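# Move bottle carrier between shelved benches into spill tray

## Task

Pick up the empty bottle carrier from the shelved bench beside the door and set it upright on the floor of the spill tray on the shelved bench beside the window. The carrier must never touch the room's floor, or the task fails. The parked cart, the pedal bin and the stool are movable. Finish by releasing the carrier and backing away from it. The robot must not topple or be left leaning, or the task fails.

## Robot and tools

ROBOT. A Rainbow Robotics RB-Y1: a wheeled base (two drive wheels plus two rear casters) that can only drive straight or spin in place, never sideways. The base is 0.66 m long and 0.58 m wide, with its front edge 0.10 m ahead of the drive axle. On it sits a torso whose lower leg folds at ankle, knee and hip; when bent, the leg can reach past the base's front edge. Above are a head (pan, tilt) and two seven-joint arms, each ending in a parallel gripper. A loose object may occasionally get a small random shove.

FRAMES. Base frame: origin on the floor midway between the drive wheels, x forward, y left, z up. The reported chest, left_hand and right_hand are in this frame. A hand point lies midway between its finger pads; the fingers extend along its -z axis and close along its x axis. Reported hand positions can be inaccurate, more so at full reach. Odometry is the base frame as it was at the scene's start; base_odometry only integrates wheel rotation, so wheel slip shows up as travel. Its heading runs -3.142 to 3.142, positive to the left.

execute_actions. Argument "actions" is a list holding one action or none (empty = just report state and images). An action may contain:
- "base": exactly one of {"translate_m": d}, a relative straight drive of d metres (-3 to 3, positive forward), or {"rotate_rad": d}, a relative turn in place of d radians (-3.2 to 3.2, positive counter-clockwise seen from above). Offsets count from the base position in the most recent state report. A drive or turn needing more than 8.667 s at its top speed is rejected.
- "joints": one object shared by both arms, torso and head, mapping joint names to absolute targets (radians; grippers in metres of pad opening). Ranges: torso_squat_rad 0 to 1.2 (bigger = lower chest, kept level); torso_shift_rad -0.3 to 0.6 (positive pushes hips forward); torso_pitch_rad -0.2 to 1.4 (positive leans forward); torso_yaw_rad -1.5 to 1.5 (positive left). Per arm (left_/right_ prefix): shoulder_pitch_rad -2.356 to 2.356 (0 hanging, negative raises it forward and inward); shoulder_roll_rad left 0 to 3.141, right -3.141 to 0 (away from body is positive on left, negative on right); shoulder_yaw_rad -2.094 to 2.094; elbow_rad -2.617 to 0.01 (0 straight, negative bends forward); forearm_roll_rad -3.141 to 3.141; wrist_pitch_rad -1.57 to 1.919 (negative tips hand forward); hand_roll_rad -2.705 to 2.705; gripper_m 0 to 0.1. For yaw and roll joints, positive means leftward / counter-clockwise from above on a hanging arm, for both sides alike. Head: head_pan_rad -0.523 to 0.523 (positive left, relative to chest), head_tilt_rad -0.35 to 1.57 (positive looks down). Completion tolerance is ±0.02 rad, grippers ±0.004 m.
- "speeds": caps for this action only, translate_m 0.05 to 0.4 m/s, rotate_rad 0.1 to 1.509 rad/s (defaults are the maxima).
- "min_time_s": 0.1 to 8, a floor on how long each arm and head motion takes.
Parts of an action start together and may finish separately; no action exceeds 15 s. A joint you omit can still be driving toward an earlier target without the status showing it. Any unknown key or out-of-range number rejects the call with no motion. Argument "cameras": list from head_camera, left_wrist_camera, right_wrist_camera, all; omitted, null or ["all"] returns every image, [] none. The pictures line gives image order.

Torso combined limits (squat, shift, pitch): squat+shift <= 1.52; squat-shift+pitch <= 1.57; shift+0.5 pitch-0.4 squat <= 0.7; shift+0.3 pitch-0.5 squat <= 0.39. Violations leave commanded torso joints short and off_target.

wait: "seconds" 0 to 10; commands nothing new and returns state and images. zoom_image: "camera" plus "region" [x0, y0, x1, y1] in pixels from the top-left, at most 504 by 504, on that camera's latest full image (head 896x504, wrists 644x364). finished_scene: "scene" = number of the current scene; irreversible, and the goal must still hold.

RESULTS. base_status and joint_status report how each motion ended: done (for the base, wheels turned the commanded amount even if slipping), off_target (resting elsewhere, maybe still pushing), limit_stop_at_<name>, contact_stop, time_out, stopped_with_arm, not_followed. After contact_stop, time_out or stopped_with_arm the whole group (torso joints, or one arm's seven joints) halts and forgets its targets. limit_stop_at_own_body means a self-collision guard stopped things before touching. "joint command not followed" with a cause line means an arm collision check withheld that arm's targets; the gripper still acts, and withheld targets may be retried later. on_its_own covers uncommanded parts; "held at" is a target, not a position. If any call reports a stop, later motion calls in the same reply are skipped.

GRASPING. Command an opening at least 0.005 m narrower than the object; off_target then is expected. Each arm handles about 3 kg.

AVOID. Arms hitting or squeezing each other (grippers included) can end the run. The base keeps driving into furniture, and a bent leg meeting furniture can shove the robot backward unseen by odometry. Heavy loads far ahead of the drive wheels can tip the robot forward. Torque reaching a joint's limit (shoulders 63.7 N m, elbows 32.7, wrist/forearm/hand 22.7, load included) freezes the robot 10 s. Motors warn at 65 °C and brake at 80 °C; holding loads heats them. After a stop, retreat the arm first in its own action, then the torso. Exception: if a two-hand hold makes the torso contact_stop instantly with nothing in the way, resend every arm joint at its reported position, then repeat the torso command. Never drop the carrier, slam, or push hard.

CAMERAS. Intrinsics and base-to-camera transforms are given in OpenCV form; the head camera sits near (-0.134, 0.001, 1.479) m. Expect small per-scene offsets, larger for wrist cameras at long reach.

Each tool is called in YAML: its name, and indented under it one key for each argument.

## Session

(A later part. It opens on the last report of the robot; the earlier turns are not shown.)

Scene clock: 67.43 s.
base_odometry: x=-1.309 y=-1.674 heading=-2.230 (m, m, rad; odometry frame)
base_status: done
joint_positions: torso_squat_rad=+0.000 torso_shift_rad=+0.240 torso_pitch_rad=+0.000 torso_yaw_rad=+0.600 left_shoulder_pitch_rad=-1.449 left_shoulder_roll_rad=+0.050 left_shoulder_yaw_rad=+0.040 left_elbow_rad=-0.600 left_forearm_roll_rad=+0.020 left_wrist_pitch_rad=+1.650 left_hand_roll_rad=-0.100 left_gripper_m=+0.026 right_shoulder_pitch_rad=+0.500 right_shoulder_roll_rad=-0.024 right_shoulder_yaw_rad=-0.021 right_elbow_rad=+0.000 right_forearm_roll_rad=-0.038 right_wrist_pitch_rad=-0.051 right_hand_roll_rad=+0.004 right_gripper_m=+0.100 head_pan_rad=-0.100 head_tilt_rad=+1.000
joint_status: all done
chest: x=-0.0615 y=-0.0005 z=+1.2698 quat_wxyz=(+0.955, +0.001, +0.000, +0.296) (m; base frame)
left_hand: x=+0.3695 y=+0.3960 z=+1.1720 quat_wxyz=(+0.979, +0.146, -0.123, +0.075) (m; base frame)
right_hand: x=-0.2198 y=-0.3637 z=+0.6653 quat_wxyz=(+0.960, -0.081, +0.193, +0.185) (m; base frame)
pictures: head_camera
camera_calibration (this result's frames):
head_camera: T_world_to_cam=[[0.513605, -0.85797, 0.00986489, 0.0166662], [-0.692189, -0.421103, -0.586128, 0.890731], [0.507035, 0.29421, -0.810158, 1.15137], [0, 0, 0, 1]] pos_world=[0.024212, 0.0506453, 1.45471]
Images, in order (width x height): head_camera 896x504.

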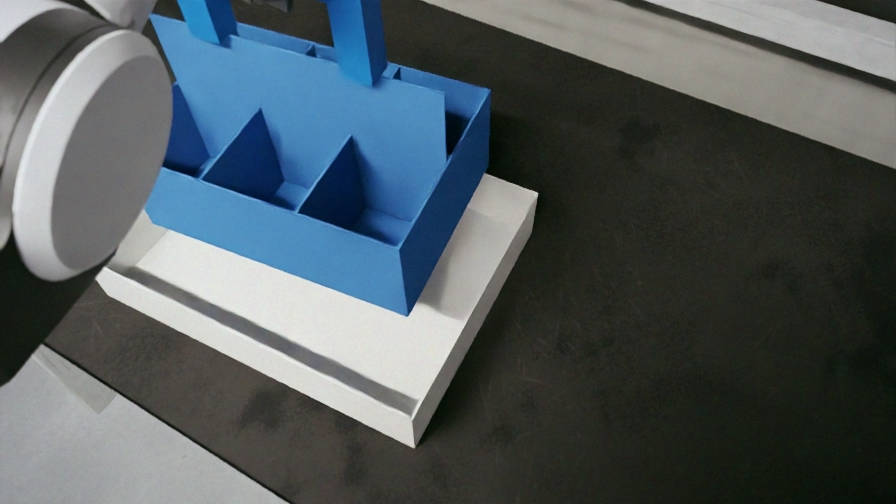

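execute_actions:
  actions:
    - {"base":{"translate_m":-0.05},"joints":{"torso_yaw_rad":0.55}}
  cameras: []

execute_actions:
  actions:
    - {"joints":{"left_shoulder_pitch_rad":-1.3,"left_wrist_pitch_rad":1.5},"min_time_s":2}
  cameras: ["head_camera"]

Scene clock: 68.90 s.
base_odometry: x=-1.279 y=-1.635 heading=-2.230 (m, m, rad; odometry frame)
base_status: done
joint_positions: torso_squat_rad=+0.000 torso_shift_rad=+0.240 torso_pitch_rad=+0.000 torso_yaw_rad=+0.550 left_shoulder_pitch_rad=-1.449 left_shoulder_roll_rad=+0.050 left_shoulder_yaw_rad=+0.040 left_elbow_rad=-0.600 left_forearm_roll_rad=+0.020 left_wrist_pitch_rad=+1.650 left_hand_roll_rad=-0.100 left_gripper_m=+0.026 right_shoulder_pitch_rad=+0.500 right_shoulder_roll_rad=-0.024 right_shoulder_yaw_rad=-0.021 right_elbow_rad=+0.000 right_forearm_roll_rad=-0.038 right_wrist_pitch_rad=-0.051 right_hand_roll_rad=+0.004 right_gripper_m=+0.100 head_pan_rad=-0.100 head_tilt_rad=+1.000
joint_status: all done
chest: x=-0.0616 y=-0.0005 z=+1.2699 quat_wxyz=(+0.962, +0.001, +0.000, +0.272) (m; base frame)
left_hand: x=+0.3887 y=+0.3740 z=+1.1719 quat_wxyz=(+0.980, +0.142, -0.126, +0.051) (m; base frame)
right_hand: x=-0.2378 y=-0.3554 z=+0.6653 quat_wxyz=(+0.965, -0.076, +0.195, +0.161) (m; base frame)
pictures: none
No camera images: the call's "cameras" was empty. Leave "cameras" out to get every camera's image.

Scene clock: 71.20 s.
base_odometry: x=-1.279 y=-1.635 heading=-2.230 (m, m, rad; odometry frame)
base_status: not commanded
joint_positions: torso_squat_rad=+0.000 torso_shift_rad=+0.240 torso_pitch_rad=+0.000 torso_yaw_rad=+0.550 left_shoulder_pitch_rad=-1.300 left_shoulder_roll_rad=+0.050 left_shoulder_yaw_rad=+0.040 left_elbow_rad=-0.600 left_forearm_roll_rad=+0.020 left_wrist_pitch_rad=+1.500 left_hand_roll_rad=-0.100 left_gripper_m=+0.026 right_shoulder_pitch_rad=+0.500 right_shoulder_roll_rad=-0.024 right_shoulder_yaw_rad=-0.021 right_elbow_rad=+0.000 right_forearm_roll_rad=-0.038 right_wrist_pitch_rad=-0.051 right_hand_roll_rad=+0.004 right_gripper_m=+0.100 head_pan_rad=-0.100 head_tilt_rad=+1.000
joint_status: all done
chest: x=-0.0616 y=-0.0005 z=+1.2699 quat_wxyz=(+0.962, +0.001, +0.000, +0.272) (m; base frame)
left_hand: x=+0.3854 y=+0.3932 z=+1.0999 quat_wxyz=(+0.981, +0.125, -0.134, +0.064) (m; base frame)
right_hand: x=-0.2378 y=-0.3554 z=+0.6653 quat_wxyz=(+0.965, -0.076, +0.195, +0.161) (m; base frame)
pictures: head_camera
camera_calibration (this result's frames):
head_camera: T_world_to_cam=[[0.470085, -0.882565, 0.0099144, 0.0139446], [-0.712314, -0.385989, -0.586192, 0.88955], [0.521179, 0.268498, -0.810112, 1.1522], [0, 0, 0, 1]] pos_world=[0.0265811, 0.0462998, 1.45472]
Images, in order (width x height): head_camera 896x504.

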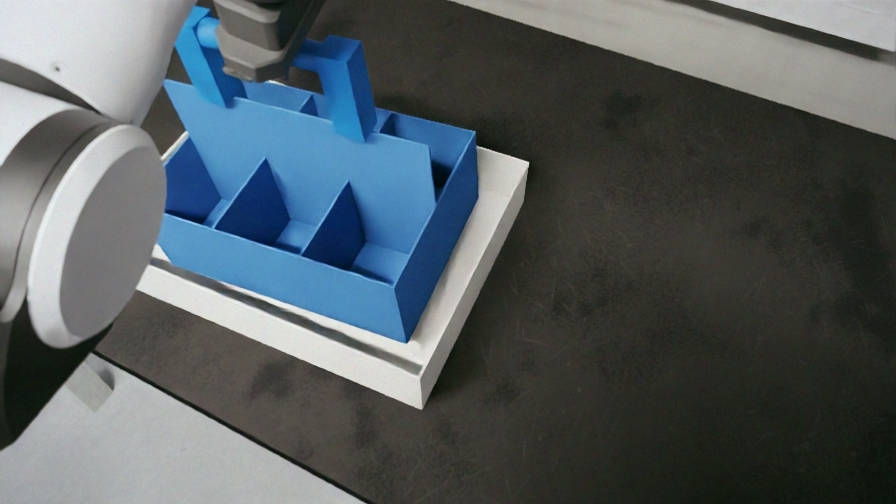

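execute_actions:
  actions:
    - {"base":{"translate_m":0.025},"joints":{"left_shoulder_pitch_rad":-1.22,"left_wrist_pitch_rad":1.42},"min_time_s":3}
  cameras: ["head_camera"]

Scene clock: 74.57 s.
base_odometry: x=-1.294 y=-1.655 heading=-2.230 (m, m, rad; odometry frame)
base_status: done
joint_positions: torso_squat_rad=+0.000 torso_shift_rad=+0.240 torso_pitch_rad=+0.000 torso_yaw_rad=+0.550 left_shoulder_pitch_rad=-1.220 left_shoulder_roll_rad=+0.050 left_shoulder_yaw_rad=+0.040 left_elbow_rad=-0.600 left_forearm_roll_rad=+0.020 left_wrist_pitch_rad=+1.420 left_hand_roll_rad=-0.100 left_gripper_m=+0.026 right_shoulder_pitch_rad=+0.500 right_shoulder_roll_rad=-0.024 right_shoulder_yaw_rad=-0.021 right_elbow_rad=+0.000 right_forearm_roll_rad=-0.038 right_wrist_pitch_rad=-0.051 right_hand_roll_rad=+0.004 right_gripper_m=+0.100 head_pan_rad=-0.100 head_tilt_rad=+1.000
joint_status: all done
chest: x=-0.0614 y=-0.0005 z=+1.2698 quat_wxyz=(+0.962, +0.001, +0.000, +0.272) (m; base frame)
left_hand: x=+0.3800 y=+0.4015 z=+1.0618 quat_wxyz=(+0.981, +0.116, -0.139, +0.072) (m; base frame)
right_hand: x=-0.2378 y=-0.3553 z=+0.6653 quat_wxyz=(+0.965, -0.076, +0.195, +0.161) (m; base frame)
pictures: head_camera
camera_calibration (this result's frames):
head_camera: T_world_to_cam=[[0.470088, -0.882565, 0.00980236, 0.0140151], [-0.712454, -0.385989, -0.586022, 0.889423], [0.520986, 0.268498, -0.810236, 1.15225], [0, 0, 0, 1]] pos_world=[0.0267786, 0.0462999, 1.45468]
Images, in order (width x height): head_camera 896x504.

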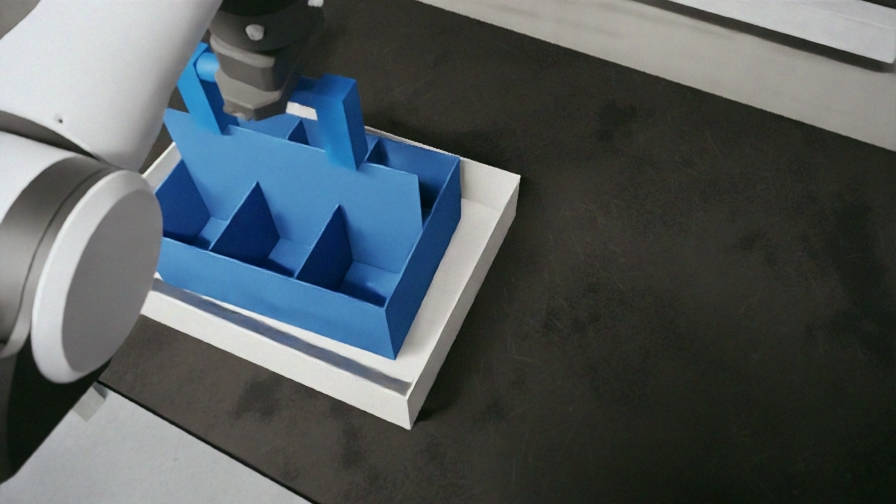

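execute_actions:
  actions:
    - {"joints":{"left_shoulder_pitch_rad":-1.19,"left_wrist_pitch_rad":1.39},"min_time_s":1}
  cameras: []

execute_actions:
  actions:
    - {"joints":{"left_gripper_m":0.1}}
  cameras: []

execute_actions:
  actions:
    - {"joints":{"left_shoulder_pitch_rad":-1.42,"left_wrist_pitch_rad":1.62}}
  cameras: []

execute_actions:
  actions:
    - {"base":{"translate_m":-0.6},"joints":{"head_tilt_rad":0.65,"torso_shift_rad":0,"torso_yaw_rad":0.8,"head_pan_rad":-0.5}}
  cameras: ["head_camera"]

Scene clock: 76.23 s.
base_odometry: x=-1.294 y=-1.655 heading=-2.230 (m, m, rad; odometry frame)
base_status: not commanded
joint_positions: torso_squat_rad=+0.000 torso_shift_rad=+0.240 torso_pitch_rad=+0.000 torso_yaw_rad=+0.550 left_shoulder_pitch_rad=-1.202 left_shoulder_roll_rad=+0.049 left_shoulder_yaw_rad=+0.039 left_elbow_rad=-0.606 left_forearm_roll_rad=+0.020 left_wrist_pitch_rad=+1.389 left_hand_roll_rad=-0.100 left_gripper_m=+0.025 right_shoulder_pitch_rad=+0.500 right_shoulder_roll_rad=-0.024 right_shoulder_yaw_rad=-0.021 right_elbow_rad=+0.000 right_forearm_roll_rad=-0.038 right_wrist_pitch_rad=-0.051 right_hand_roll_rad=+0.004 right_gripper_m=+0.100 head_pan_rad=-0.100 head_tilt_rad=+1.000
joint_status: left_shoulder_pitch_rad contact_stop (moved +0.018 of +0.030); the others done
chest: x=-0.0617 y=-0.0006 z=+1.2699 quat_wxyz=(+0.962, +0.001, +0.000, +0.271) (m; base frame)
left_hand: x=+0.3822 y=+0.4036 z=+1.0562 quat_wxyz=(+0.979, +0.116, -0.150, +0.072) (m; base frame)
right_hand: x=-0.2378 y=-0.3553 z=+0.6652 quat_wxyz=(+0.965, -0.076, +0.194, +0.161) (m; base frame)
pictures: none
No camera images: the call's "cameras" was empty. Leave "cameras" out to get every camera's image.

not run: a stop came earlier in this reply.

not run: a stop came earlier in this reply.

not run: a stop came earlier in this reply.

execute_actions:
  actions:
    - {"joints":{"left_gripper_m":0.1}}
  cameras: []

execute_actions:
  actions:
    - {"joints":{"left_shoulder_pitch_rad":-1.42,"left_wrist_pitch_rad":1.62}}
  cameras: []

execute_actions:
  actions:
    - {"base":{"translate_m":-0.6},"joints":{"head_tilt_rad":0.65,"torso_shift_rad":0,"torso_yaw_rad":0.8,"head_pan_rad":-0.5}}
  cameras: ["head_camera"]

Scene clock: 77.87 s.
base_odometry: x=-1.294 y=-1.655 heading=-2.230 (m, m, rad; odometry frame)
base_status: not commanded
joint_positions: torso_squat_rad=+0.000 torso_shift_rad=+0.240 torso_pitch_rad=+0.000 torso_yaw_rad=+0.550 left_shoulder_pitch_rad=-1.202 left_shoulder_roll_rad=+0.049 left_shoulder_yaw_rad=+0.039 left_elbow_rad=-0.606 left_forearm_roll_rad=+0.020 left_wrist_pitch_rad=+1.389 left_hand_roll_rad=-0.100 left_gripper_m=+0.100 right_shoulder_pitch_rad=+0.500 right_shoulder_roll_rad=-0.024 right_shoulder_yaw_rad=-0.021 right_elbow_rad=+0.000 right_forearm_roll_rad=-0.038 right_wrist_pitch_rad=-0.051 right_hand_roll_rad=+0.004 right_gripper_m=+0.100 head_pan_rad=-0.100 head_tilt_rad=+1.000
joint_status: all done
chest: x=-0.0617 y=-0.0006 z=+1.2699 quat_wxyz=(+0.962, +0.001, +0.000, +0.271) (m; base frame)
left_hand: x=+0.3822 y=+0.4036 z=+1.0562 quat_wxyz=(+0.979, +0.116, -0.150, +0.072) (m; base frame)
right_hand: x=-0.2378 y=-0.3553 z=+0.6652 quat_wxyz=(+0.965, -0.076, +0.194, +0.161) (m; base frame)
pictures: none
No camera images: the call's "cameras" was empty. Leave "cameras" out to get every camera's image.

Scene clock: 78.70 s.
base_odometry: x=-1.294 y=-1.655 heading=-2.230 (m, m, rad; odometry frame)
base_status: not commanded
joint_positions: torso_squat_rad=+0.000 torso_shift_rad=+0.240 torso_pitch_rad=+0.000 torso_yaw_rad=+0.550 left_shoulder_pitch_rad=-1.420 left_shoulder_roll_rad=+0.049 left_shoulder_yaw_rad=+0.039 left_elbow_rad=-0.606 left_forearm_roll_rad=+0.020 left_wrist_pitch_rad=+1.620 left_hand_roll_rad=-0.100 left_gripper_m=+0.100 right_shoulder_pitch_rad=+0.500 right_shoulder_roll_rad=-0.024 right_shoulder_yaw_rad=-0.021 right_elbow_rad=+0.000 right_forearm_roll_rad=-0.038 right_wrist_pitch_rad=-0.051 right_hand_roll_rad=+0.004 right_gripper_m=+0.100 head_pan_rad=-0.100 head_tilt_rad=+1.000
joint_status: all done
chest: x=-0.0617 y=-0.0006 z=+1.2699 quat_wxyz=(+0.962, +0.001, +0.000, +0.272) (m; base frame)
left_hand: x=+0.3901 y=+0.3777 z=+1.1600 quat_wxyz=(+0.980, +0.139, -0.131, +0.052) (m; base frame)
right_hand: x=-0.2378 y=-0.3553 z=+0.6652 quat_wxyz=(+0.965, -0.076, +0.194, +0.161) (m; base frame)
pictures: none
No camera images: the call's "cameras" was empty. Leave "cameras" out to get every camera's image.

Scene clock: 81.93 s.
base_odometry: x=-0.927 y=-1.180 heading=-2.228 (m, m, rad; odometry frame)
base_status: done
joint_positions: torso_squat_rad=+0.000 torso_shift_rad=+0.000 torso_pitch_rad=+0.000 torso_yaw_rad=+0.800 left_shoulder_pitch_rad=-1.420 left_shoulder_roll_rad=+0.050 left_shoulder_yaw_rad=+0.039 left_elbow_rad=-0.606 left_forearm_roll_rad=+0.020 left_wrist_pitch_rad=+1.620 left_hand_roll_rad=-0.100 left_gripper_m=+0.100 right_shoulder_pitch_rad=+0.500 right_shoulder_roll_rad=-0.024 right_shoulder_yaw_rad=-0.021 right_elbow_rad=+0.000 right_forearm_roll_rad=-0.038 right_wrist_pitch_rad=-0.051 right_hand_roll_rad=+0.004 right_gripper_m=+0.100 head_pan_rad=-0.500 head_tilt_rad=+0.650
joint_status: all done
chest: x=-0.2281 y=-0.0006 z=+1.2899 quat_wxyz=(+0.921, +0.001, +0.000, +0.389) (m; base frame)
left_hand: x=+0.1160 y=+0.4777 z=+1.1801 quat_wxyz=(+0.966, +0.155, -0.113, +0.174) (m; base frame)
right_hand: x=-0.3108 y=-0.3879 z=+0.6853 quat_wxyz=(+0.937, -0.100, +0.183, +0.280) (m; base frame)
pictures: head_camera
camera_calibration (this result's frames):
head_camera: T_world_to_cam=[[0.327061, -0.94473, 0.022717, 0.048814], [-0.523135, -0.201022, -0.828203, 1.17993], [0.786995, 0.258989, -0.559968, 0.939952], [0, 0, 0, 1]] pos_world=[-0.13844, 0.0398705, 1.50246]
Images, in order (width x height): head_camera 896x504.

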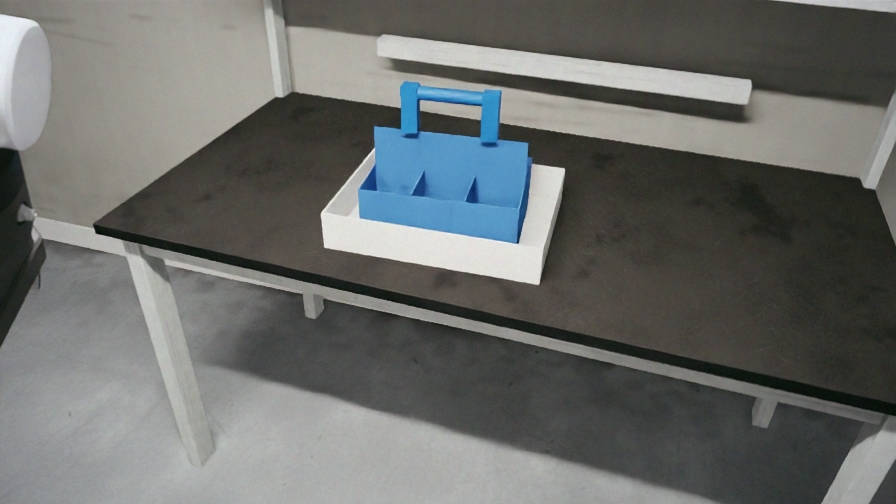

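finished_scene:
  scene: 2

The scene is finished: the task was done.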